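# Close the locker door until it latches

## Task

Push the locker's door closed until its latch catches, so it stays shut after the robot lets go and backs away. The task fails if the door is flung hard open, or if the robot topples or is left leaning.

## Robot and tools

ROBOT. LinearBot: a wheeled base that can drive forward, sideways or turn in place, with strong wheel motors (7 N m). A column about 1.75 m tall carries a carriage that slides up and down by lift_m (0 to 1 m). On the carriage sit two identical six-joint arms, left and right, each ending in a two-finger gripper. Each arm base is 0.27 m ahead of the column and 0.33 m to its side, at a height of roughly 0.57 m plus lift_m. Carriage parts extend about 0.15 m below the arm bases. A hand can reach 0.78 m from its shoulder but only about 0.38 m lower than its arm base. The hand is about 0.16 m long and 0.1 m wide (0.14 m with fingers open). Parked arm joints 1 to 6: 0, 0.05, 0.05, 1.45, 0, 0; parked, the robot covers about 0.95 m side to side and 0.7 m front to back.

CAMERAS. carriage_camera is fixed on the carriage about 0.18 m ahead of the column and 0.42 m above the carriage, aimed forward and tilted roughly 20 degrees down. left_wrist_camera and right_wrist_camera ride on the hands and look out beyond the fingertips. All images are 504 by 504 pixels.

FRAMES. Base frame: origin on the floor below the base centre, x forward, y to the left, z up. The left_hand and right_hand readings are in this frame; each is the point between that gripper's finger pads. Their quat_wxyz rotates base axes into hand axes: hand z runs along the fingers, hand y is the direction the fingers open; (1, 0, 0, 0) means the hand points straight up with joints 1, 5 and 6 at 0. Hand readings can be off, more so at long reach. base_odometry is measured from wheel turns in the frame the base had at scene start, so wheel slip shows as motion; heading is positive to the left, -3.142 to 3.142.

execute_actions. Argument actions: a list holding one action or nothing (nothing just reports state and images). An action may contain base, joints, or both; its motions begin together. base holds exactly one key, each a relative move from the last reported base position: translate_m, metres, forward positive, -2 to 2; strafe_m, metres, left positive, -2 to 2; rotate_rad, radians, counter-clockwise positive, -6.3 to 6.3. joints is an object of named absolute targets, one number per key, listing only the joints you want to set: lift_m 0 to 1 m; for each arm (prefix left_ or right_): joint1_rad -2.617 to 3.054 (swings the arm about vertical, 0 straight ahead, positive to the left); joint2_rad 0 to 3.141 (shoulder: 0 upper arm level pointing back, 1.57 vertical, 3.14 level pointing forward); joint3_rad 0 to 3.141 (elbow: 0 folded, 3.14 straight); joint4_rad -1.57 to 1.57 (wrist pitch, positive tips the fingers up); joint5_rad -1.57 to 1.57 (wrist yaw, positive swings fingertips to the right, opposite sense to joint1); joint6_rad -2.094 to 2.094 (roll about the finger axis, positive clockwise seen from the forearm); gripper_m 0 to 0.093 m (gap between pads). Arm joints move up to 1.8 rad/s (1 to 3) and 2.7 rad/s (4 to 6); lift up to 0.3 m/s; any action ends by 15 s. Joints or base left out may still be driving to an earlier target. An unknown key or a value outside range rejects the whole call. Optional cameras: a list from carriage_camera, left_wrist_camera, right_wrist_camera, all; omitted or null means all, [] means none.

wait: seconds, 0 to 10; the robot keeps its current commands. zoom_image: camera name plus region [x0, y0, x1, y1] in pixels of that camera's latest image, origin top-left, at most 504 by 504. read_manual: only returns licence text. finished_scene: scene, the current scene's integer number; ends it for good and reports success, so only call it once the door is latched and the robot has released it and backed away.

RESULTS. base_status and joint_status describe how the last accepted action ended: done (for the base, wheels turned the commanded amount, slip included), off_target (stopped short, may still push), contact_stop or time_out (target dropped, holding position), not_followed (a self-collision check refused that arm's targets; the robot may retry them later), limit_stop_at_motor_heat. A line 'joint command not followed' with a cause explains a refusal; free the refused arm first, then move the other in a later action. on_its_own covers things not commanded; 'held at' is the held target, not the position. motor_effort gives percent of maximum per motor, with the action's peak in brackets; readings are noisy and biased. A lift effort that keeps dropping while lowering means a hand rests on something. A high drive_wheels value at rest means the base is still pressing. Joint torque readings carry offsets and noise. ARM HIT means a hard self-collision. MOTOR HOT warns at 75 °C; OVER-TEMPERATURE FAULT means an arm was halted (at 90 °C) or went limp and dropped (100 °C). If any result reports a stop, further motion calls in that same reply are skipped. While you think, the robot keeps holding its last command.

CAUTIONS. Push the door smoothly; never swing it open hard. The robot can tip and cannot recover; risk rises with a high carriage, arms stretched out, pulling, or abrupt stops, and only images show a lean. Base contact stops come late and the base may coast about 0.3 m after an arm touches something; after a blocked drive, reverse about 0.2 m (or turn back), repeat if still pressed. Avoid backing into overhangs the column can hit. Arms have no contact stop and keep pushing, then snap to target once free. Never let the two arms collide or press together. Outstretched arms heat up quickly; fold them when idle. Finish by opening the gripper, pulling the hand away and moving clear so the door stays latched on its own.

Each tool is called as a command line: name --argument value for each argument, lists and objects as JSON in quotes; but a table of rows of numbers goes row by row, as --pt "numbers of a row", without its own name.

## Session

execute_actions --actions '[]'

Scene clock: 0.00 s.
Joint torques (N m, as the arm reports them, + toward a larger angle): no reading
base_odometry: x=+0.000 y=+0.000 heading=+0.000 (m, m, rad; odometry frame)
base_status: not commanded
joint_positions: lift_m=+0.300 left_joint1_rad=+0.021 left_joint2_rad=+0.052 left_joint3_rad=+0.069 left_joint4_rad=+1.498 left_joint5_rad=+0.008 left_joint6_rad=+0.010 left_gripper_m=+0.095 right_joint1_rad=-0.012 right_joint2_rad=+0.075 right_joint3_rad=+0.031 right_joint4_rad=+1.484 right_joint5_rad=+0.002 right_joint6_rad=+0.031 right_gripper_m=+0.095
joint_status: not commanded
motor_effort: lift_m=+15 drive_wheels=+0 (%)
left_hand: x=+0.2886 y=+0.3173 z=+1.3297 quat_wxyz=(+0.999, +0.004, +0.028, +0.015) (m; base frame)
right_hand: x=+0.3107 y=-0.3192 z=+1.3192 quat_wxyz=(+0.998, +0.002, +0.065, +0.010) (m; base frame)
pictures: carriage_camera, left_wrist_camera, right_wrist_camera
Images, in order (width x height): carriage_camera 504x504, left_wrist_camera 504x504, right_wrist_camera 504x504.

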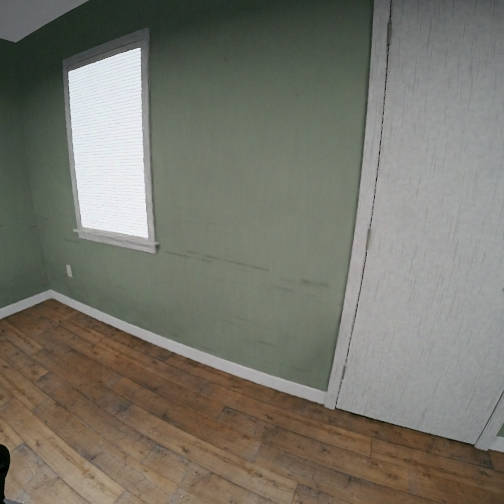

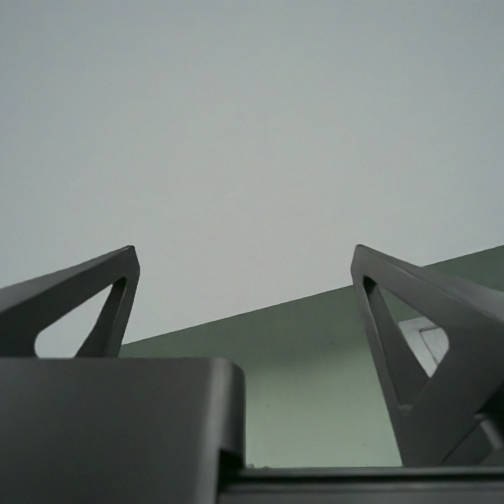

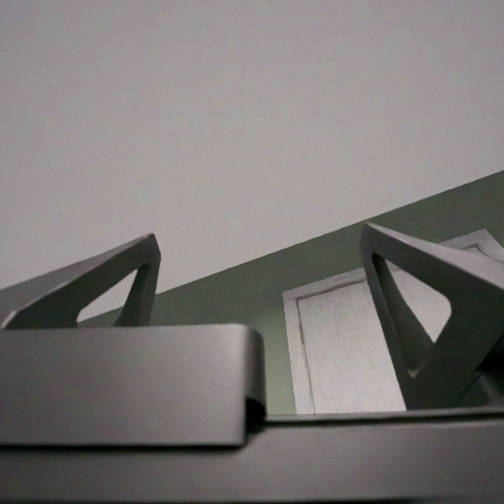

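Look around for the locker.

execute_actions --actions '[{"base":{"rotate_rad":-1.5}}]' --cameras '["carriage_camera"]'

execute_actions --actions '[{"base":{"rotate_rad":-1.5}}]' --cameras '["carriage_camera"]'

execute_actions --actions '[{"base":{"rotate_rad":-1.5}}]' --cameras '["carriage_camera"]'

Scene clock: 5.67 s.
Joint torques (N m, as the arm reports them, + toward a larger angle): left_arm=[-0.21  4.73  6.99 -0.35 -0.02  0.08] | right_arm=[ 0.06  3.71  6.67 -0.11 -0.02  0.03]
base_odometry: x=+0.000 y=+0.000 heading=-1.500 (m, m, rad; odometry frame)
base_status: done
joint_positions: lift_m=+0.300 left_joint1_rad=+0.021 left_joint2_rad=+0.052 left_joint3_rad=+0.069 left_joint4_rad=+1.498 left_joint5_rad=+0.008 left_joint6_rad=+0.010 left_gripper_m=+0.095 right_joint1_rad=-0.012 right_joint2_rad=+0.075 right_joint3_rad=+0.031 right_joint4_rad=+1.483 right_joint5_rad=+0.002 right_joint6_rad=+0.031 right_gripper_m=+0.095
joint_status: not commanded
motor_effort: lift_m=+15(15) drive_wheels=+3(7) (%)
left_hand: x=+0.2886 y=+0.3173 z=+1.3297 quat_wxyz=(+0.999, +0.004, +0.028, +0.015) (m; base frame)
right_hand: x=+0.3109 y=-0.3192 z=+1.3192 quat_wxyz=(+0.998, +0.002, +0.065, +0.010) (m; base frame)
pictures: carriage_camera
Images, in order (width x height): carriage_camera 504x504.

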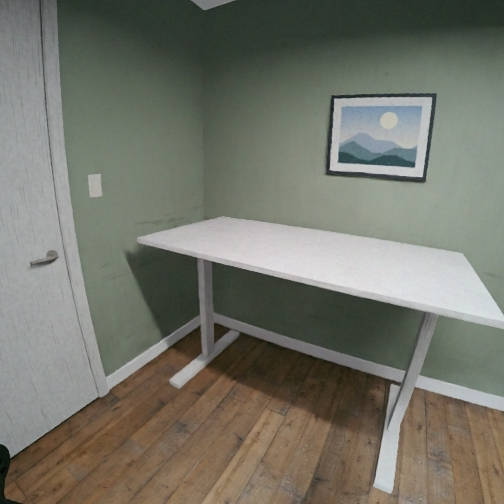

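Scene clock: 8.70 s.
Joint torques (N m, as the arm reports them, + toward a larger angle): left_arm=[-0.28  4.71  6.86 -0.42 -0.02  0.09] | right_arm=[-0.03  3.69  6.53 -0.24 -0.01  0.03]
base_odometry: x=+0.000 y=+0.000 heading=-2.999 (m, m, rad; odometry frame)
base_status: done
joint_positions: lift_m=+0.300 left_joint1_rad=+0.021 left_joint2_rad=+0.052 left_joint3_rad=+0.069 left_joint4_rad=+1.497 left_joint5_rad=+0.008 left_joint6_rad=+0.010 left_gripper_m=+0.095 right_joint1_rad=-0.012 right_joint2_rad=+0.075 right_joint3_rad=+0.031 right_joint4_rad=+1.483 right_joint5_rad=+0.002 right_joint6_rad=+0.031 right_gripper_m=+0.095
joint_status: not commanded
motor_effort: lift_m=+15(15) drive_wheels=+3(8) (%)
left_hand: x=+0.2887 y=+0.3173 z=+1.3297 quat_wxyz=(+0.999, +0.004, +0.028, +0.015) (m; base frame)
right_hand: x=+0.3110 y=-0.3192 z=+1.3192 quat_wxyz=(+0.998, +0.002, +0.066, +0.010) (m; base frame)
pictures: carriage_camera
Images, in order (width x height): carriage_camera 504x504.

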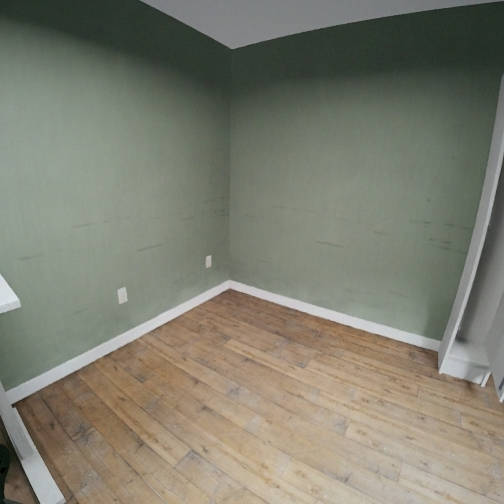

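Scene clock: 11.73 s.
Joint torques (N m, as the arm reports them, + toward a larger angle): left_arm=[-0.21  4.75  6.91 -0.33 -0.01  0.07] | right_arm=[ 0.01  3.6   6.75 -0.15 -0.03 -0.01]
base_odometry: x=+0.000 y=+0.000 heading=+1.784 (m, m, rad; odometry frame)
base_status: done
joint_positions: lift_m=+0.300 left_joint1_rad=+0.021 left_joint2_rad=+0.052 left_joint3_rad=+0.069 left_joint4_rad=+1.497 left_joint5_rad=+0.008 left_joint6_rad=+0.010 left_gripper_m=+0.095 right_joint1_rad=-0.012 right_joint2_rad=+0.075 right_joint3_rad=+0.031 right_joint4_rad=+1.483 right_joint5_rad=+0.002 right_joint6_rad=+0.031 right_gripper_m=+0.095
joint_status: not commanded
motor_effort: lift_m=+15(15) drive_wheels=+3(8) (%)
left_hand: x=+0.2887 y=+0.3173 z=+1.3297 quat_wxyz=(+0.999, +0.004, +0.028, +0.015) (m; base frame)
right_hand: x=+0.3110 y=-0.3192 z=+1.3192 quat_wxyz=(+0.998, +0.002, +0.066, +0.010) (m; base frame)
pictures: carriage_camera
Images, in order (width x height): carriage_camera 504x504.

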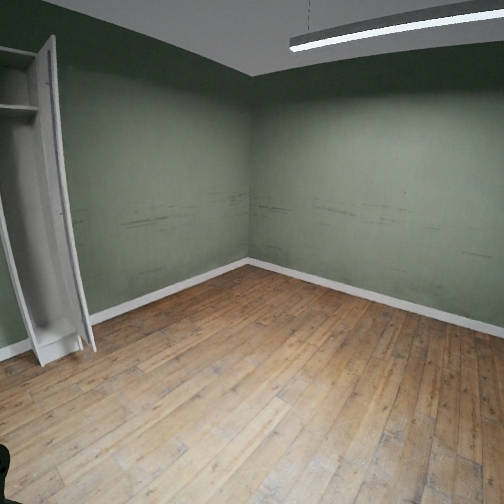

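execute_actions --actions '[{"base":{"rotate_rad":0.75}}]' --cameras '["carriage_camera"]'

Scene clock: 14.93 s.
Joint torques (N m, as the arm reports them, + toward a larger angle): left_arm=[-0.26  4.74  6.87 -0.36 -0.03  0.08] | right_arm=[ 0.06  3.84  6.71 -0.18 -0.01  0.03]
base_odometry: x=+0.000 y=+0.000 heading=+2.533 (m, m, rad; odometry frame)
base_status: done
joint_positions: lift_m=+0.300 left_joint1_rad=+0.021 left_joint2_rad=+0.052 left_joint3_rad=+0.069 left_joint4_rad=+1.497 left_joint5_rad=+0.008 left_joint6_rad=+0.010 left_gripper_m=+0.095 right_joint1_rad=-0.012 right_joint2_rad=+0.075 right_joint3_rad=+0.031 right_joint4_rad=+1.483 right_joint5_rad=+0.002 right_joint6_rad=+0.031 right_gripper_m=+0.095
joint_status: not commanded
motor_effort: lift_m=+15(15) drive_wheels=+6(6) (%)
left_hand: x=+0.2887 y=+0.3173 z=+1.3297 quat_wxyz=(+0.999, +0.004, +0.028, +0.015) (m; base frame)
right_hand: x=+0.3111 y=-0.3192 z=+1.3192 quat_wxyz=(+0.998, +0.002, +0.066, +0.010) (m; base frame)
pictures: carriage_camera
Images, in order (width x height): carriage_camera 504x504.

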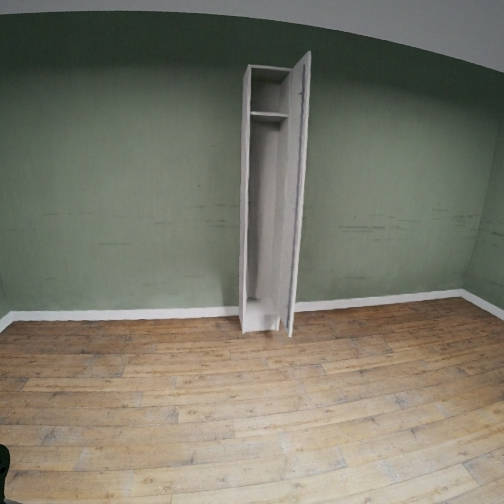

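execute_actions --actions '[{"base":{"translate_m":1.1}}]' --cameras '["carriage_camera"]'

execute_actions --actions '[{"base":{"strafe_m":-0.35}}]' --cameras '["carriage_camera"]'

Scene clock: 24.30 s.
Joint torques (N m, as the arm reports them, + toward a larger angle): left_arm=[-0.31  4.8   6.88 -0.37 -0.03  0.08] | right_arm=[ 0.09  3.61  6.68 -0.19  0.    0.02]
base_odometry: x=-0.903 y=+0.628 heading=+2.534 (m, m, rad; odometry frame)
base_status: done
joint_positions: lift_m=+0.300 left_joint1_rad=+0.021 left_joint2_rad=+0.052 left_joint3_rad=+0.069 left_joint4_rad=+1.498 left_joint5_rad=+0.008 left_joint6_rad=+0.010 left_gripper_m=+0.095 right_joint1_rad=-0.012 right_joint2_rad=+0.075 right_joint3_rad=+0.031 right_joint4_rad=+1.484 right_joint5_rad=+0.002 right_joint6_rad=+0.031 right_gripper_m=+0.095
joint_status: not commanded
motor_effort: lift_m=+15(15) drive_wheels=-3(15) (%)
left_hand: x=+0.2886 y=+0.3173 z=+1.3297 quat_wxyz=(+0.999, +0.004, +0.028, +0.015) (m; base frame)
right_hand: x=+0.3108 y=-0.3192 z=+1.3192 quat_wxyz=(+0.998, +0.002, +0.065, +0.010) (m; base frame)
pictures: carriage_camera
Images, in order (width x height): carriage_camera 504x504.

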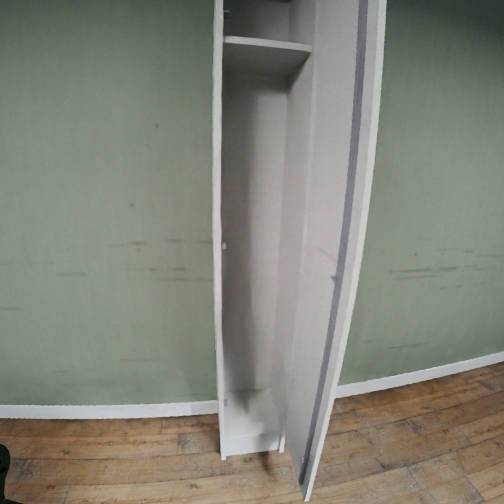

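Scene clock: 27.07 s.
Joint torques (N m, as the arm reports them, + toward a larger angle): left_arm=[-0.26  4.8   6.88 -0.34 -0.01  0.08] | right_arm=[ 0.14  3.66  6.63 -0.19 -0.03  0.01]
base_odometry: x=-0.704 y=+0.915 heading=+2.534 (m, m, rad; odometry frame)
base_status: done
joint_positions: lift_m=+0.300 left_joint1_rad=+0.021 left_joint2_rad=+0.052 left_joint3_rad=+0.069 left_joint4_rad=+1.497 left_joint5_rad=+0.008 left_joint6_rad=+0.010 left_gripper_m=+0.095 right_joint1_rad=-0.012 right_joint2_rad=+0.075 right_joint3_rad=+0.031 right_joint4_rad=+1.484 right_joint5_rad=+0.002 right_joint6_rad=+0.031 right_gripper_m=+0.095
joint_status: not commanded
motor_effort: lift_m=+15(15) drive_wheels=-1(5) (%)
left_hand: x=+0.2887 y=+0.3173 z=+1.3297 quat_wxyz=(+0.999, +0.004, +0.028, +0.015) (m; base frame)
right_hand: x=+0.3108 y=-0.3192 z=+1.3192 quat_wxyz=(+0.998, +0.002, +0.065, +0.010) (m; base frame)
pictures: carriage_camera
Images, in order (width x height): carriage_camera 504x504.

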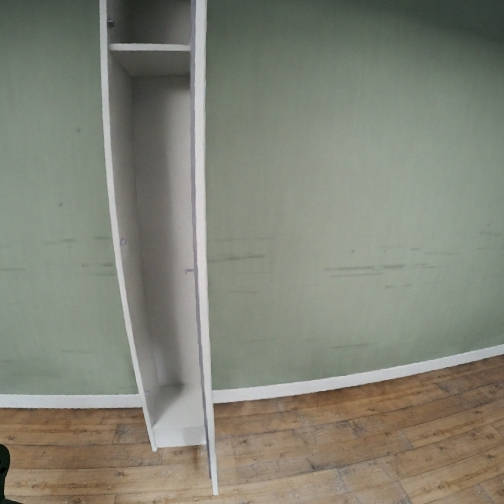

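execute_actions --actions '[{"base":{"strafe_m":-0.35}}]' --cameras '[]'

execute_actions --actions '[{"joints":{"left_joint2_rad":2.0,"left_joint3_rad":2.0,"left_joint4_rad":0,"left_gripper_m":0.0,"lift_m":0.2}}]'

Scene clock: 40.63 s.
Joint torques (N m, as the arm reports them, + toward a larger angle): left_arm=[-0.33  4.74  6.8  -0.34 -0.02  0.09] | right_arm=[ 0.2   3.75  6.81 -0.19  0.03  0.  ]
base_odometry: x=-0.504 y=+1.203 heading=+2.534 (m, m, rad; odometry frame)
base_status: done
joint_positions: lift_m=+0.300 left_joint1_rad=+0.021 left_joint2_rad=+0.052 left_joint3_rad=+0.069 left_joint4_rad=+1.497 left_joint5_rad=+0.008 left_joint6_rad=+0.010 left_gripper_m=+0.095 right_joint1_rad=-0.012 right_joint2_rad=+0.075 right_joint3_rad=+0.031 right_joint4_rad=+1.484 right_joint5_rad=+0.002 right_joint6_rad=+0.031 right_gripper_m=+0.095
joint_status: not commanded
motor_effort: lift_m=+15(15) drive_wheels=+1(11) (%)
left_hand: x=+0.2887 y=+0.3173 z=+1.3297 quat_wxyz=(+0.999, +0.004, +0.028, +0.015) (m; base frame)
right_hand: x=+0.3108 y=-0.3192 z=+1.3192 quat_wxyz=(+0.998, +0.002, +0.065, +0.010) (m; base frame)
pictures: none
No camera images: the call's "cameras" was empty. Leave "cameras" out to get every camera's image.

Scene clock: 42.60 s.
Joint torques (N m, as the arm reports them, + toward a larger angle): left_arm=[ -0.34 -13.75  11.78   2.49  -0.02   0.09] | right_arm=[ 0.01  3.86  6.73 -0.19 -0.04  0.02]
base_odometry: x=-0.504 y=+1.203 heading=+2.534 (m, m, rad; odometry frame)
base_status: not commanded
joint_positions: lift_m=+0.200 left_joint1_rad=+0.021 left_joint2_rad=+1.991 left_joint3_rad=+1.977 left_joint4_rad=+0.015 left_joint5_rad=+0.008 left_joint6_rad=+0.010 left_gripper_m=+0.001 right_joint1_rad=-0.012 right_joint2_rad=+0.075 right_joint3_rad=+0.031 right_joint4_rad=+1.484 right_joint5_rad=+0.002 right_joint6_rad=+0.031 right_gripper_m=+0.095
joint_status: all done
motor_effort: lift_m=+13(14) drive_wheels=-1(1) (%)
left_hand: x=+0.8940 y=+0.3299 z=+1.2047 quat_wxyz=(+0.707, -0.001, +0.707, +0.008) (m; base frame)
right_hand: x=+0.3108 y=-0.3192 z=+1.2200 quat_wxyz=(+0.998, +0.002, +0.065, +0.010) (m; base frame)
pictures: carriage_camera, left_wrist_camera, right_wrist_camera
camera_calibration (this result's frames):
carriage_camera: T_world_to_cam=[[0.0476695, -0.998415, 0.0299341, -0.0410855], [-0.299029, -0.0428582, -0.953281, 1.20567], [0.953053, 0.0364913, -0.300598, 0.194363], [0, 0, 0, 1]] pos_world=[0.177251, 0.00355999, 1.209]
left_wrist_camera: T_world_to_cam=[[-0.0183016, -0.999823, 0.00445095, 0.333267], [-0.572085, 0.00682077, -0.820166, 1.50692], [0.81999, -0.0175567, -0.572109, 0.0835335], [0, 0, 0, 1]] pos_world=[0.79969, 0.324396, 1.28223]
right_wrist_camera: T_world_to_cam=[[0.0823953, -0.996567, -0.00813716, -0.333619], [0.696471, 0.0634199, -0.714777, 0.673591], [0.712839, 0.053227, 0.699305, -0.934901], [0, 0, 0, 1]] pos_world=[0.224785, -0.325431, 1.13253]
Images, in order (width x height): carriage_camera 504x504, left_wrist_camera 504x504, right_wrist_camera 504x504.

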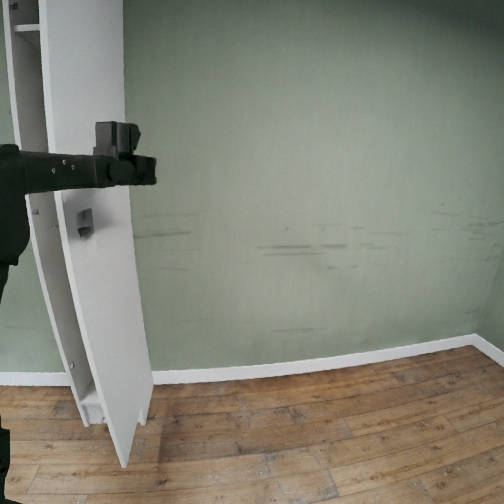

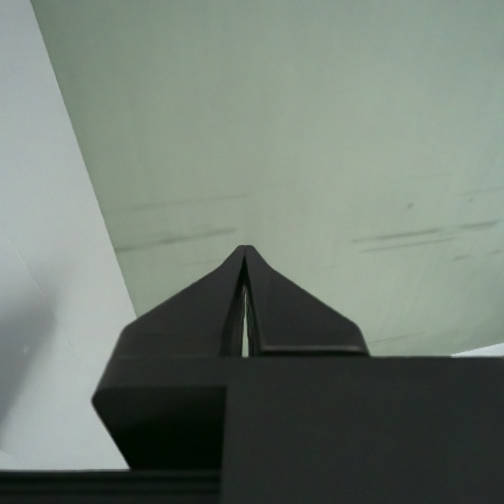

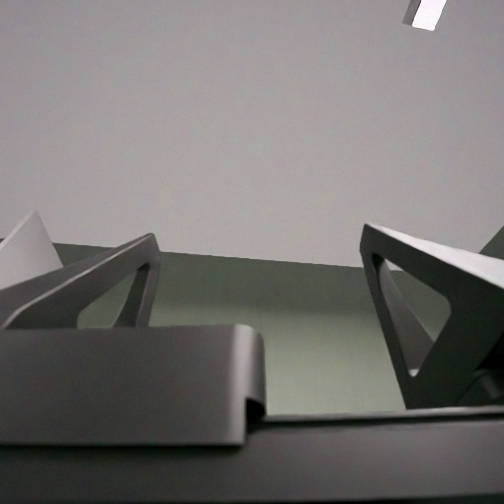

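execute_actions --actions '[{"base":{"strafe_m":0.2},"joints":{"left_joint2_rad":2.0}}]' --cameras '["carriage_camera","left_wrist_camera"]'

execute_actions --actions '[{"base":{"strafe_m":0.12},"joints":{"left_joint2_rad":2.0}}]' --cameras '["carriage_camera","left_wrist_camera"]'

Scene clock: 47.10 s.
Joint torques (N m, as the arm reports them, + toward a larger angle): left_arm=[  0.3  -13.99  11.8    2.51  -0.06   0.11] | right_arm=[ 0.12  3.64  6.5  -0.17 -0.01  0.  ]
base_odometry: x=-0.618 y=+1.038 heading=+2.534 (m, m, rad; odometry frame)
base_status: done
joint_positions: lift_m=+0.200 left_joint1_rad=+0.014 left_joint2_rad=+1.991 left_joint3_rad=+1.977 left_joint4_rad=+0.015 left_joint5_rad=+0.015 left_joint6_rad=+0.009 left_gripper_m=+0.001 right_joint1_rad=-0.012 right_joint2_rad=+0.075 right_joint3_rad=+0.031 right_joint4_rad=+1.483 right_joint5_rad=+0.001 right_joint6_rad=+0.031 right_gripper_m=+0.095
joint_status: all done
motor_effort: lift_m=+13(13) drive_wheels=-1(7) (%)
left_hand: x=+0.8941 y=+0.3247 z=+1.2047 quat_wxyz=(+0.707, +0.003, +0.707, +0.003) (m; base frame)
right_hand: x=+0.3109 y=-0.3191 z=+1.2200 quat_wxyz=(+0.998, +0.002, +0.065, +0.010) (m; base frame)
pictures: carriage_camera, left_wrist_camera
camera_calibration (this result's frames):
carriage_camera: T_world_to_cam=[[0.0476695, -0.998415, 0.0299341, -0.0410855], [-0.299029, -0.0428582, -0.953281, 1.20567], [0.953053, 0.0364913, -0.300598, 0.194363], [0, 0, 0, 1]] pos_world=[0.177251, 0.00355999, 1.209]
left_wrist_camera: T_world_to_cam=[[-0.0316497, -0.999479, 0.00635429, 0.337601], [-0.571944, 0.0128969, -0.820191, 1.50493], [0.819682, -0.0295931, -0.572055, 0.0875087], [0, 0, 0, 1]] pos_world=[0.799689, 0.320606, 1.28224]
Images, in order (width x height): carriage_camera 504x504, left_wrist_camera 504x504.

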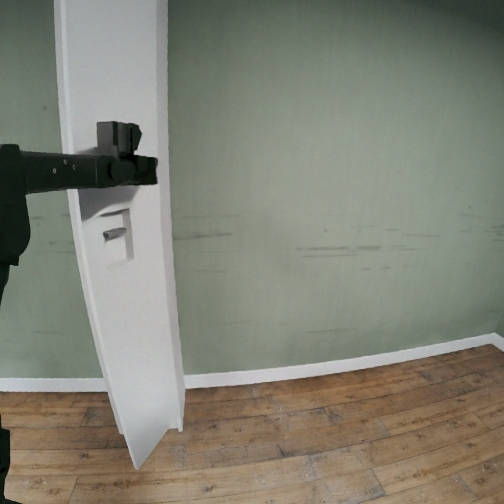

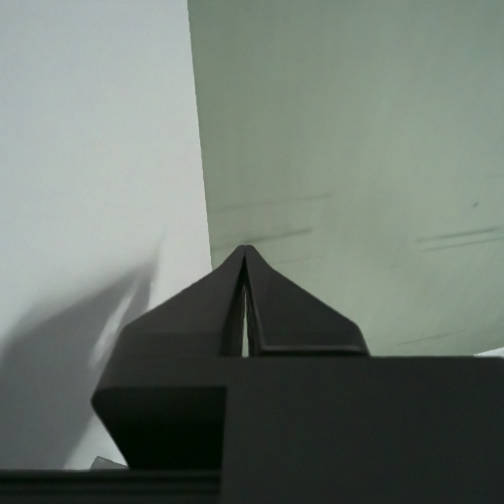

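Scene clock: 48.77 s.
Joint torques (N m, as the arm reports them, + toward a larger angle): left_arm=[  0.24 -13.8   11.8    2.5   -0.08   0.07] | right_arm=[ 0.11  3.73  6.57 -0.16 -0.03  0.03]
base_odometry: x=-0.687 y=+0.940 heading=+2.534 (m, m, rad; odometry frame)
base_status: done
joint_positions: lift_m=+0.200 left_joint1_rad=+0.016 left_joint2_rad=+1.991 left_joint3_rad=+1.977 left_joint4_rad=+0.014 left_joint5_rad=+0.015 left_joint6_rad=+0.011 left_gripper_m=+0.001 right_joint1_rad=-0.012 right_joint2_rad=+0.075 right_joint3_rad=+0.031 right_joint4_rad=+1.483 right_joint5_rad=+0.001 right_joint6_rad=+0.031 right_gripper_m=+0.095
joint_status: all done
motor_effort: lift_m=+13(13) drive_wheels=-1(7) (%)
left_hand: x=+0.8941 y=+0.3256 z=+1.2044 quat_wxyz=(+0.707, +0.004, +0.707, +0.004) (m; base frame)
right_hand: x=+0.3109 y=-0.3192 z=+1.2200 quat_wxyz=(+0.998, +0.002, +0.065, +0.010) (m; base frame)
pictures: carriage_camera, left_wrist_camera
camera_calibration (this result's frames):
carriage_camera: T_world_to_cam=[[0.0476695, -0.998415, 0.0299341, -0.0410855], [-0.299029, -0.0428582, -0.953281, 1.20567], [0.953053, 0.0364913, -0.300598, 0.194363], [0, 0, 0, 1]] pos_world=[0.177251, 0.00355999, 1.209]
left_wrist_camera: T_world_to_cam=[[-0.0301188, -0.999538, 0.00411905, 0.33989], [-0.572903, 0.013886, -0.819506, 1.50439], [0.81907, -0.0270424, -0.573056, 0.088307], [0, 0, 0, 1]] pos_world=[0.799774, 0.321231, 1.28206]
Images, in order (width x height): carriage_camera 504x504, left_wrist_camera 504x504.

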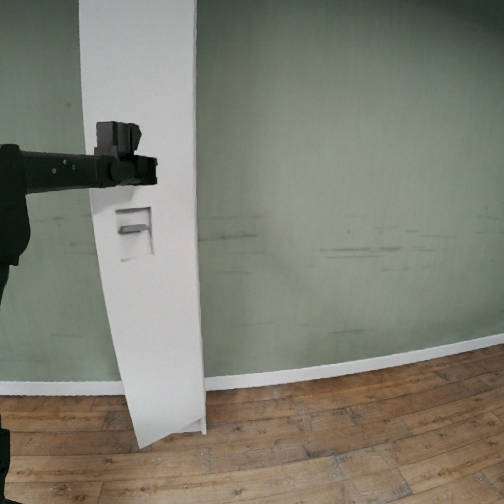

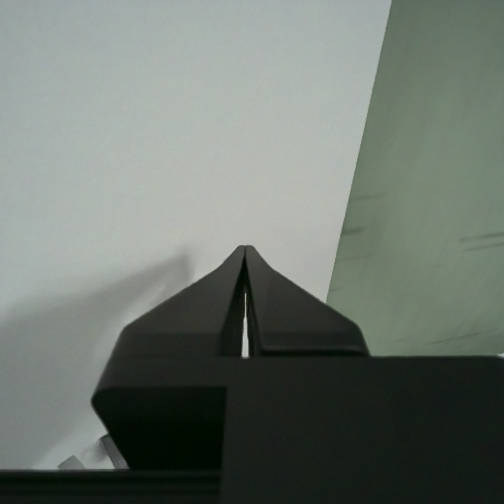

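execute_actions --actions '[{"base":{"strafe_m":0.12},"joints":{"left_joint2_rad":2.0}}]' --cameras '["carriage_camera","left_wrist_camera"]'

execute_actions --actions '[{"base":{"translate_m":0.06}}]' --cameras '["carriage_camera","left_wrist_camera"]'

Scene clock: 52.63 s.
Joint torques (N m, as the arm reports them, + toward a larger angle): left_arm=[  0.28 -13.99  11.66   2.53  -0.08   0.08] | right_arm=[ 0.01  3.7   6.65 -0.18  0.   -0.02]
base_odometry: x=-0.756 y=+0.842 heading=+2.534 (m, m, rad; odometry frame)
base_status: done
joint_positions: lift_m=+0.200 left_joint1_rad=+0.015 left_joint2_rad=+1.991 left_joint3_rad=+1.977 left_joint4_rad=+0.013 left_joint5_rad=+0.015 left_joint6_rad=+0.011 left_gripper_m=+0.001 right_joint1_rad=-0.012 right_joint2_rad=+0.075 right_joint3_rad=+0.031 right_joint4_rad=+1.483 right_joint5_rad=+0.001 right_joint6_rad=+0.031 right_gripper_m=+0.095
joint_status: all done
motor_effort: lift_m=+13(13) drive_wheels=-1(7) (%)
left_hand: x=+0.8941 y=+0.3253 z=+1.2042 quat_wxyz=(+0.707, +0.004, +0.708, +0.004) (m; base frame)
right_hand: x=+0.3110 y=-0.3192 z=+1.2199 quat_wxyz=(+0.998, +0.002, +0.066, +0.010) (m; base frame)
pictures: carriage_camera, left_wrist_camera
camera_calibration (this result's frames):
carriage_camera: T_world_to_cam=[[0.0476695, -0.998415, 0.0299341, -0.0410855], [-0.299029, -0.0428582, -0.953281, 1.20567], [0.953053, 0.0364913, -0.300598, 0.194363], [0, 0, 0, 1]] pos_world=[0.177251, 0.00355999, 1.209]
left_wrist_camera: T_world_to_cam=[[-0.0308783, -0.999515, 0.0041546, 0.340218], [-0.573517, 0.0143133, -0.819069, 1.50412], [0.818611, -0.0276742, -0.573681, 0.0895564], [0, 0, 0, 1]] pos_world=[0.799833, 0.321002, 1.28194]
Images, in order (width x height): carriage_camera 504x504, left_wrist_camera 504x504.

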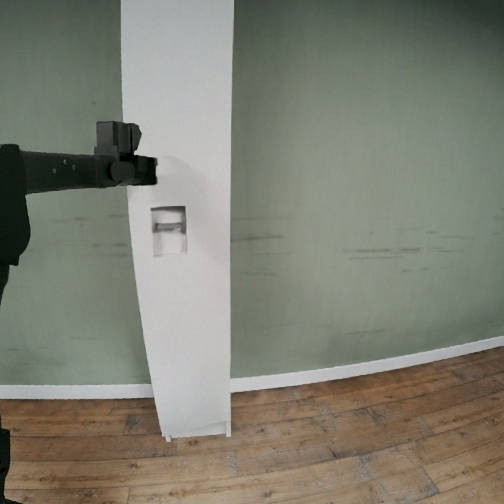

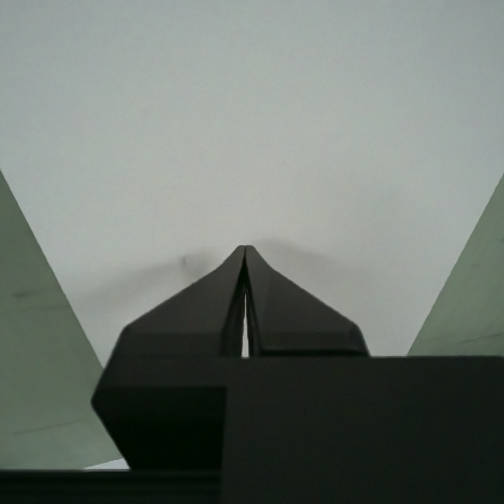

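Scene clock: 53.90 s.
Joint torques (N m, as the arm reports them, + toward a larger angle): left_arm=[  0.2  -12.04  11.26   2.9   -0.08   0.07] | right_arm=[ 0.13  3.74  6.6  -0.18 -0.05  0.01]
base_odometry: x=-0.805 y=+0.876 heading=+2.534 (m, m, rad; odometry frame)
base_status: done
joint_positions: lift_m=+0.200 left_joint1_rad=+0.015 left_joint2_rad=+1.973 left_joint3_rad=+1.982 left_joint4_rad=-0.027 left_joint5_rad=+0.014 left_joint6_rad=+0.011 left_gripper_m=+0.001 right_joint1_rad=-0.012 right_joint2_rad=+0.075 right_joint3_rad=+0.031 right_joint4_rad=+1.482 right_joint5_rad=+0.001 right_joint6_rad=+0.031 right_gripper_m=+0.095
joint_status: not commanded
motor_effort: lift_m=+13(13) drive_wheels=+4(6) (%)
left_hand: x=+0.8884 y=+0.3254 z=+1.2073 quat_wxyz=(+0.700, +0.003, +0.714, +0.004) (m; base frame)
right_hand: x=+0.3112 y=-0.3191 z=+1.2199 quat_wxyz=(+0.998, +0.002, +0.066, +0.010) (m; base frame)
pictures: carriage_camera, left_wrist_camera
camera_calibration (this result's frames):
carriage_camera: T_world_to_cam=[[0.0476695, -0.998415, 0.0299341, -0.0410852], [-0.299029, -0.0428582, -0.953281, 1.20566], [0.953053, 0.0364913, -0.300598, 0.194361], [0, 0, 0, 1]] pos_world=[0.177251, 0.00355999, 1.20899]
left_wrist_camera: T_world_to_cam=[[-0.0296546, -0.999548, 0.00494379, 0.338108], [-0.587815, 0.0134385, -0.808883, 1.50406], [0.808451, -0.0268931, -0.587948, 0.122007], [0, 0, 0, 1]] pos_world=[0.795501, 0.321024, 1.28667]
Images, in order (width x height): carriage_camera 504x504, left_wrist_camera 504x504.

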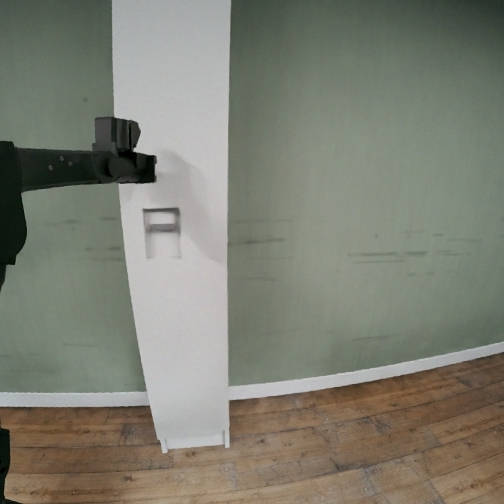

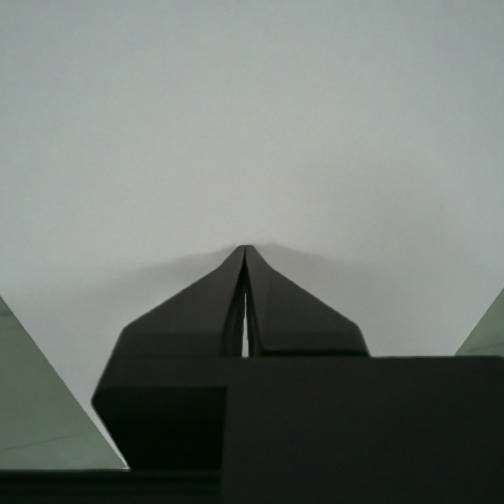

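execute_actions --actions '[{"base":{"translate_m":-0.4}}]' --cameras '["carriage_camera"]'

execute_actions --actions '[{"base":{"strafe_m":0.7},"joints":{"left_joint2_rad":0.05,"left_joint3_rad":0.05,"left_joint4_rad":1.45}}]' --cameras '["carriage_camera"]'

Scene clock: 59.10 s.
Joint torques (N m, as the arm reports them, + toward a larger angle): left_arm=[  0.09 -12.58  11.     2.63  -0.06   0.07] | right_arm=[ 0.08  3.7   6.52 -0.13  0.    0.02]
base_odometry: x=-0.477 y=+0.647 heading=+2.534 (m, m, rad; odometry frame)
base_status: done
joint_positions: lift_m=+0.200 left_joint1_rad=+0.015 left_joint2_rad=+1.981 left_joint3_rad=+1.982 left_joint4_rad=+0.002 left_joint5_rad=+0.015 left_joint6_rad=+0.011 left_gripper_m=+0.001 right_joint1_rad=-0.012 right_joint2_rad=+0.075 right_joint3_rad=+0.031 right_joint4_rad=+1.483 right_joint5_rad=+0.001 right_joint6_rad=+0.031 right_gripper_m=+0.095
joint_status: not commanded
motor_effort: lift_m=+13(13) drive_wheels=+0(8) (%)
left_hand: x=+0.8908 y=+0.3254 z=+1.2096 quat_wxyz=(+0.708, +0.004, +0.707, +0.004) (m; base frame)
right_hand: x=+0.3110 y=-0.3191 z=+1.2199 quat_wxyz=(+0.998, +0.002, +0.066, +0.010) (m; base frame)
pictures: carriage_camera
camera_calibration (this result's frames):
carriage_camera: T_world_to_cam=[[0.0476695, -0.998415, 0.0299341, -0.0410852], [-0.299029, -0.0428582, -0.953281, 1.20566], [0.953053, 0.0364913, -0.300598, 0.194361], [0, 0, 0, 1]] pos_world=[0.177251, 0.00355999, 1.20899]
Images, in order (width x height): carriage_camera 504x504.

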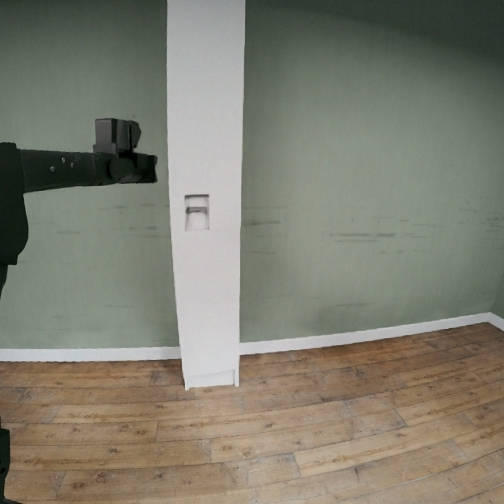

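Scene clock: 62.73 s.
Joint torques (N m, as the arm reports them, + toward a larger angle): left_arm=[ 0.3   3.2   5.03 -0.26 -0.06  0.07] | right_arm=[ 0.2   3.71  6.73 -0.17 -0.04 -0.01]
base_odometry: x=-0.876 y=+0.072 heading=+2.535 (m, m, rad; odometry frame)
base_status: done
joint_positions: lift_m=+0.200 left_joint1_rad=+0.015 left_joint2_rad=+0.065 left_joint3_rad=+0.071 left_joint4_rad=+1.455 left_joint5_rad=+0.014 left_joint6_rad=+0.011 left_gripper_m=+0.001 right_joint1_rad=-0.012 right_joint2_rad=+0.075 right_joint3_rad=+0.031 right_joint4_rad=+1.483 right_joint5_rad=+0.001 right_joint6_rad=+0.031 right_gripper_m=+0.095
joint_status: all done
motor_effort: lift_m=+13(13) drive_wheels=-2(8) (%)
left_hand: x=+0.3029 y=+0.3166 z=+1.2301 quat_wxyz=(+0.998, +0.007, +0.055, +0.013) (m; base frame)
right_hand: x=+0.3110 y=-0.3191 z=+1.2199 quat_wxyz=(+0.998, +0.002, +0.066, +0.010) (m; base frame)
pictures: carriage_camera
camera_calibration (this result's frames):
carriage_camera: T_world_to_cam=[[0.0476695, -0.998415, 0.0299341, -0.0410852], [-0.299029, -0.0428582, -0.953281, 1.20566], [0.953053, 0.0364913, -0.300598, 0.19436], [0, 0, 0, 1]] pos_world=[0.177251, 0.00355999, 1.20899]
Images, in order (width x height): carriage_camera 504x504.

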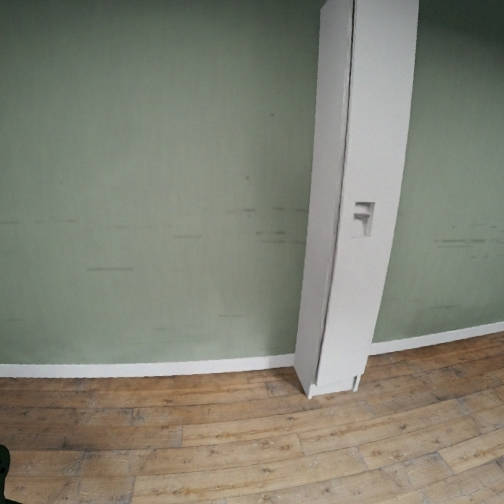

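zoom_image --camera "carriage_camera" --region '[280, 180, 400, 410]'

zoom_image --camera "carriage_camera" --region '[290, 0, 430, 140]'

Region (280, 180, 400, 410) of carriage_camera's 504x504 image, scaled by 2.191, with more detail than that image has; it fills the left 263 columns of this view, and the rest is white.

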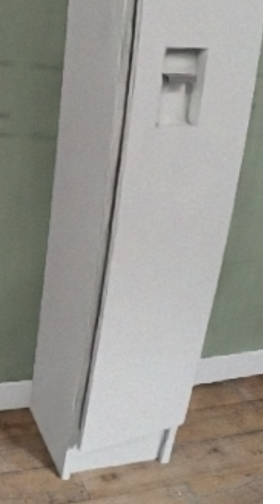

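Region (290, 0, 430, 140) of carriage_camera's 504x504 image, scaled by 3.600, with more detail than that image has.

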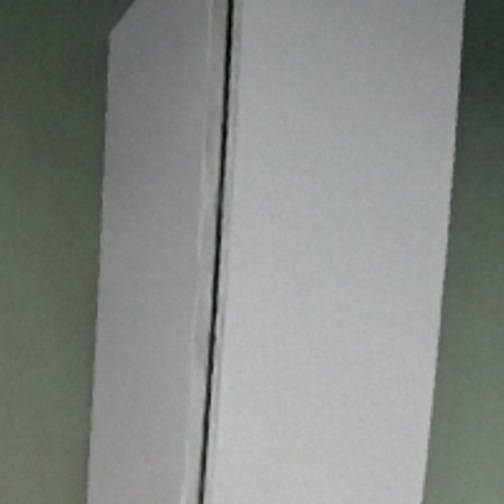

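execute_actions --actions '[{"base":{"strafe_m":-0.09},"joints":{"right_joint2_rad":2.0,"right_joint3_rad":2.0,"right_joint4_rad":0,"right_gripper_m":0}}]' --cameras '["carriage_camera"]'

execute_actions --actions '[{"base":{"translate_m":0.37},"joints":{"right_joint2_rad":2.0}}]' --cameras '["carriage_camera","right_wrist_camera"]'

Scene clock: 72.73 s.
Joint torques (N m, as the arm reports them, + toward a larger angle): left_arm=[ 0.24  3.17  4.96 -0.18 -0.06  0.09] | right_arm=[  0.02 -11.5    9.91   2.41   0.01   0.  ]
base_odometry: x=-0.825 y=+0.146 heading=+2.534 (m, m, rad; odometry frame)
base_status: done
joint_positions: lift_m=+0.200 left_joint1_rad=+0.015 left_joint2_rad=+0.065 left_joint3_rad=+0.071 left_joint4_rad=+1.455 left_joint5_rad=+0.013 left_joint6_rad=+0.011 left_gripper_m=+0.001 right_joint1_rad=-0.012 right_joint2_rad=+1.993 right_joint3_rad=+1.985 right_joint4_rad=+0.010 right_joint5_rad=+0.001 right_joint6_rad=+0.031 right_gripper_m=+0.001
joint_status: all done
motor_effort: lift_m=+13(13) drive_wheels=+1(9) (%)
left_hand: x=+0.3029 y=+0.3166 z=+1.2301 quat_wxyz=(+0.998, +0.006, +0.055, +0.013) (m; base frame)
right_hand: x=+0.8940 y=-0.3260 z=+1.2065 quat_wxyz=(+0.708, +0.016, +0.706, +0.006) (m; base frame)
pictures: carriage_camera
camera_calibration (this result's frames):
carriage_camera: T_world_to_cam=[[0.0476695, -0.998415, 0.0299341, -0.0410852], [-0.299029, -0.0428582, -0.953281, 1.20566], [0.953053, 0.0364913, -0.300598, 0.194361], [0, 0, 0, 1]] pos_world=[0.177251, 0.00355999, 1.20899]
Images, in order (width x height): carriage_camera 504x504.

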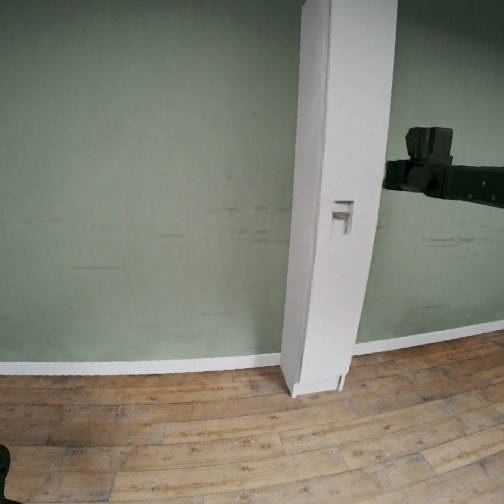

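Scene clock: 75.57 s.
Joint torques (N m, as the arm reports them, + toward a larger angle): left_arm=[ 0.26  3.08  5.02 -0.34 -0.07  0.08] | right_arm=[  0.15 -11.91  10.04   2.38   0.03   0.01]
base_odometry: x=-1.129 y=+0.357 heading=+2.535 (m, m, rad; odometry frame)
base_status: done
joint_positions: lift_m=+0.200 left_joint1_rad=+0.015 left_joint2_rad=+0.065 left_joint3_rad=+0.071 left_joint4_rad=+1.454 left_joint5_rad=+0.013 left_joint6_rad=+0.011 left_gripper_m=+0.001 right_joint1_rad=-0.012 right_joint2_rad=+1.993 right_joint3_rad=+1.985 right_joint4_rad=+0.010 right_joint5_rad=+0.001 right_joint6_rad=+0.031 right_gripper_m=+0.001
joint_status: all done
motor_effort: lift_m=+13(13) drive_wheels=-3(9) (%)
left_hand: x=+0.3030 y=+0.3166 z=+1.2300 quat_wxyz=(+0.998, +0.006, +0.055, +0.013) (m; base frame)
right_hand: x=+0.8941 y=-0.3260 z=+1.2064 quat_wxyz=(+0.708, +0.016, +0.706, +0.006) (m; base frame)
pictures: carriage_camera, right_wrist_camera
camera_calibration (this result's frames):
carriage_camera: T_world_to_cam=[[0.0476695, -0.998415, 0.0299341, -0.0410852], [-0.299029, -0.0428582, -0.953281, 1.20566], [0.953053, 0.0364913, -0.300598, 0.194361], [0, 0, 0, 1]] pos_world=[0.177251, 0.00355999, 1.20899]
right_wrist_camera: T_world_to_cam=[[-0.00669265, -0.995502, -0.0944994, -0.204394], [-0.615664, 0.0785691, -0.784082, 1.5198], [0.787981, 0.0529323, -0.613421, 0.175514], [0, 0, 0, 1]] pos_world=[0.796015, -0.332174, 1.28]
Images, in order (width x height): carriage_camera 504x504, right_wrist_camera 504x504.

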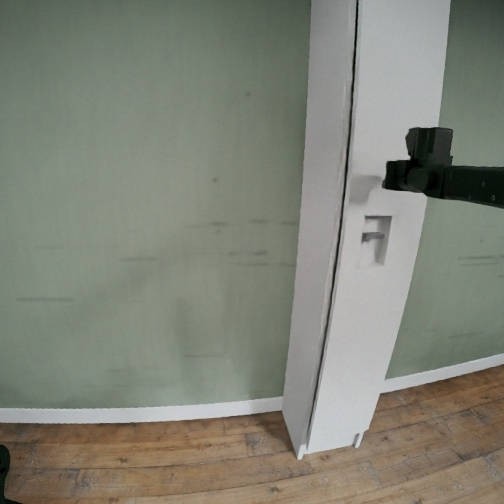

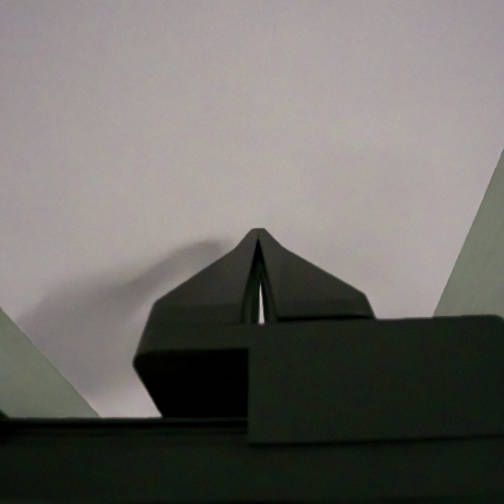

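execute_actions --actions '[{"base":{"strafe_m":0.06},"joints":{"right_joint2_rad":2.0}}]' --cameras '[]'

execute_actions --actions '[{"base":{"translate_m":0.08},"joints":{"right_joint2_rad":2.0}}]' --cameras '["carriage_camera"]'

Scene clock: 79.10 s.
Joint torques (N m, as the arm reports them, + toward a larger angle): left_arm=[ 0.18  3.16  5.15 -0.24 -0.08  0.08] | right_arm=[  0.11 -11.61   9.99   2.33  -0.06   0.  ]
base_odometry: x=-1.163 y=+0.308 heading=+2.535 (m, m, rad; odometry frame)
base_status: done
joint_positions: lift_m=+0.200 left_joint1_rad=+0.015 left_joint2_rad=+0.065 left_joint3_rad=+0.071 left_joint4_rad=+1.454 left_joint5_rad=+0.012 left_joint6_rad=+0.011 left_gripper_m=+0.001 right_joint1_rad=-0.011 right_joint2_rad=+1.993 right_joint3_rad=+1.985 right_joint4_rad=+0.010 right_joint5_rad=+0.006 right_joint6_rad=+0.031 right_gripper_m=+0.001
joint_status: all done
motor_effort: lift_m=+13(13) drive_wheels=-1(6) (%)
left_hand: x=+0.3031 y=+0.3168 z=+1.2300 quat_wxyz=(+0.998, +0.006, +0.056, +0.013) (m; base frame)
right_hand: x=+0.8941 y=-0.3264 z=+1.2065 quat_wxyz=(+0.708, +0.017, +0.706, +0.005) (m; base frame)
pictures: none
No camera images: the call's "cameras" was empty. Leave "cameras" out to get every camera's image.

Scene clock: 80.43 s.
Joint torques (N m, as the arm reports them, + toward a larger angle): left_arm=[ 0.28  3.19  5.33 -0.15 -0.06  0.07] | right_arm=[ 0.24 -2.81  9.76  5.02  0.   -0.01]
base_odometry: x=-1.223 y=+0.349 heading=+2.535 (m, m, rad; odometry frame)
base_status: translate_m contact_stop (by the wheels' count: +0.073 of +0.080)
joint_positions: lift_m=+0.200 left_joint1_rad=+0.015 left_joint2_rad=+0.065 left_joint3_rad=+0.070 left_joint4_rad=+1.448 left_joint5_rad=+0.012 left_joint6_rad=+0.011 left_gripper_m=+0.001 right_joint1_rad=-0.012 right_joint2_rad=+1.881 right_joint3_rad=+1.985 right_joint4_rad=-0.215 right_joint5_rad=-0.003 right_joint6_rad=+0.031 right_gripper_m=+0.001
joint_status: right_joint2_rad off_target (ended at +1.881, target +2.000)
motor_effort: lift_m=+14(14) drive_wheels=+5(9) (%)
left_hand: x=+0.3050 y=+0.3169 z=+1.2295 quat_wxyz=(+0.998, +0.006, +0.059, +0.013) (m; base frame)
right_hand: x=+0.8571 y=-0.3247 z=+1.2161 quat_wxyz=(+0.667, +0.015, +0.745, +0.008) (m; base frame)
pictures: carriage_camera
camera_calibration (this result's frames):
carriage_camera: T_world_to_cam=[[0.0476695, -0.998415, 0.0299341, -0.0410826], [-0.299029, -0.0428582, -0.953281, 1.20558], [0.953053, 0.0364913, -0.300598, 0.194334], [0, 0, 0, 1]] pos_world=[0.177251, 0.00355999, 1.2089]
Images, in order (width x height): carriage_camera 504x504.

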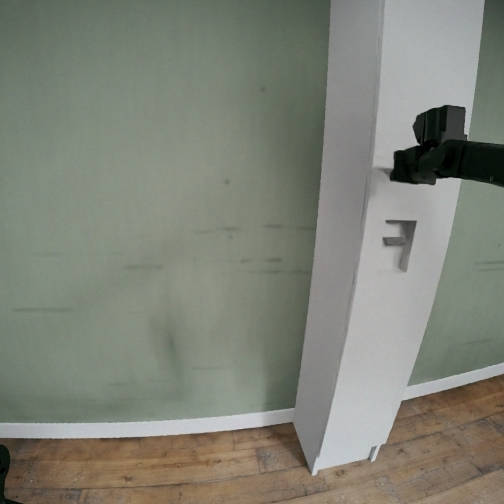

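Gap closed. Back off and check.

execute_actions --actions '[{"base":{"translate_m":-0.45}}]' --cameras '["carriage_camera"]'

execute_actions --actions '[{"joints":{"right_joint2_rad":0.05,"right_joint3_rad":0.05,"right_joint4_rad":1.45}}]' --cameras '["carriage_camera"]'

zoom_image --camera "carriage_camera" --region '[250, 0, 450, 420]'

Scene clock: 85.53 s.
Joint torques (N m, as the arm reports them, + toward a larger angle): left_arm=[ 0.23  3.12  5.14 -0.17 -0.06  0.08] | right_arm=[  0.11 -11.75   9.89   2.42   0.    -0.01]
base_odometry: x=-0.854 y=+0.092 heading=+2.535 (m, m, rad; odometry frame)
base_status: done
joint_positions: lift_m=+0.200 left_joint1_rad=+0.015 left_joint2_rad=+0.065 left_joint3_rad=+0.070 left_joint4_rad=+1.448 left_joint5_rad=+0.012 left_joint6_rad=+0.011 left_gripper_m=+0.001 right_joint1_rad=-0.012 right_joint2_rad=+1.995 right_joint3_rad=+1.985 right_joint4_rad=+0.010 right_joint5_rad=-0.001 right_joint6_rad=+0.031 right_gripper_m=+0.001
joint_status: not commanded
on_its_own: right_joint2_rad moved +0.113 to your old target +2.000
motor_effort: lift_m=+14(14) drive_wheels=+0(9) (%)
left_hand: x=+0.3050 y=+0.3169 z=+1.2295 quat_wxyz=(+0.998, +0.006, +0.059, +0.013) (m; base frame)
right_hand: x=+0.8946 y=-0.3254 z=+1.2053 quat_wxyz=(+0.707, +0.015, +0.707, +0.007) (m; base frame)
pictures: carriage_camera
camera_calibration (this result's frames):
carriage_camera: T_world_to_cam=[[0.0476695, -0.998415, 0.0299341, -0.0410826], [-0.299029, -0.0428582, -0.953281, 1.20558], [0.953053, 0.0364913, -0.300598, 0.194334], [0, 0, 0, 1]] pos_world=[0.177251, 0.00355999, 1.2089]
Images, in order (width x height): carriage_camera 504x504.

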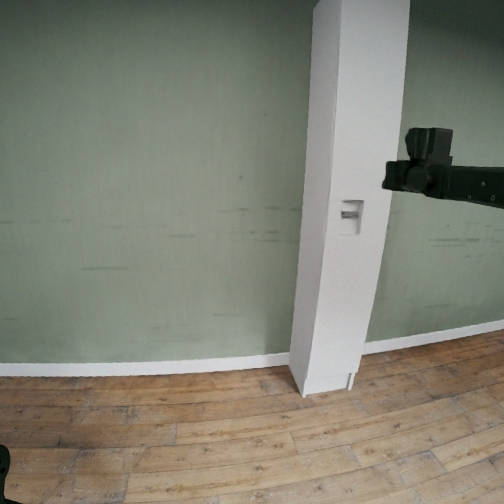

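Scene clock: 87.50 s.
Joint torques (N m, as the arm reports them, + toward a larger angle): left_arm=[ 0.23  3.16  5.14 -0.16 -0.05  0.07] | right_arm=[ 0.    3.04  4.78 -0.36 -0.01  0.  ]
base_odometry: x=-0.854 y=+0.092 heading=+2.535 (m, m, rad; odometry frame)
base_status: not commanded
joint_positions: lift_m=+0.200 left_joint1_rad=+0.015 left_joint2_rad=+0.065 left_joint3_rad=+0.070 left_joint4_rad=+1.448 left_joint5_rad=+0.012 left_joint6_rad=+0.011 left_gripper_m=+0.001 right_joint1_rad=-0.012 right_joint2_rad=+0.063 right_joint3_rad=+0.073 right_joint4_rad=+1.457 right_joint5_rad=-0.001 right_joint6_rad=+0.031 right_gripper_m=+0.001
joint_status: all done
motor_effort: lift_m=+14(14) drive_wheels=+0(0) (%)
left_hand: x=+0.3050 y=+0.3169 z=+1.2295 quat_wxyz=(+0.998, +0.006, +0.059, +0.013) (m; base frame)
right_hand: x=+0.3012 y=-0.3186 z=+1.2306 quat_wxyz=(+0.999, +0.001, +0.052, +0.010) (m; base frame)
pictures: carriage_camera
camera_calibration (this result's frames):
carriage_camera: T_world_to_cam=[[0.0476695, -0.998415, 0.0299341, -0.0410826], [-0.299029, -0.0428582, -0.953281, 1.20558], [0.953053, 0.0364913, -0.300598, 0.194334], [0, 0, 0, 1]] pos_world=[0.177251, 0.00355999, 1.2089]
Images, in order (width x height): carriage_camera 504x504.

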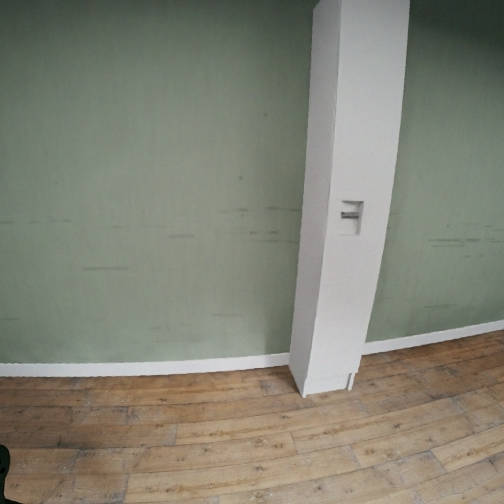

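Region (250, 0, 450, 420) of carriage_camera's 504x504 image, scaled by 1.200, with more detail than that image has; it fills the left 240 columns of this view, and the rest is white.

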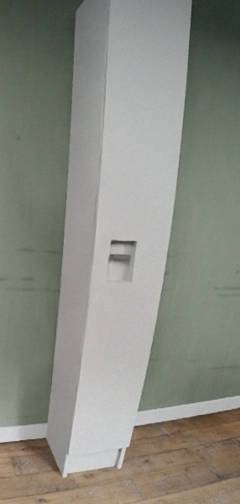

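Latched.

finished_scene --scene 1

The scene is finished: the task was done.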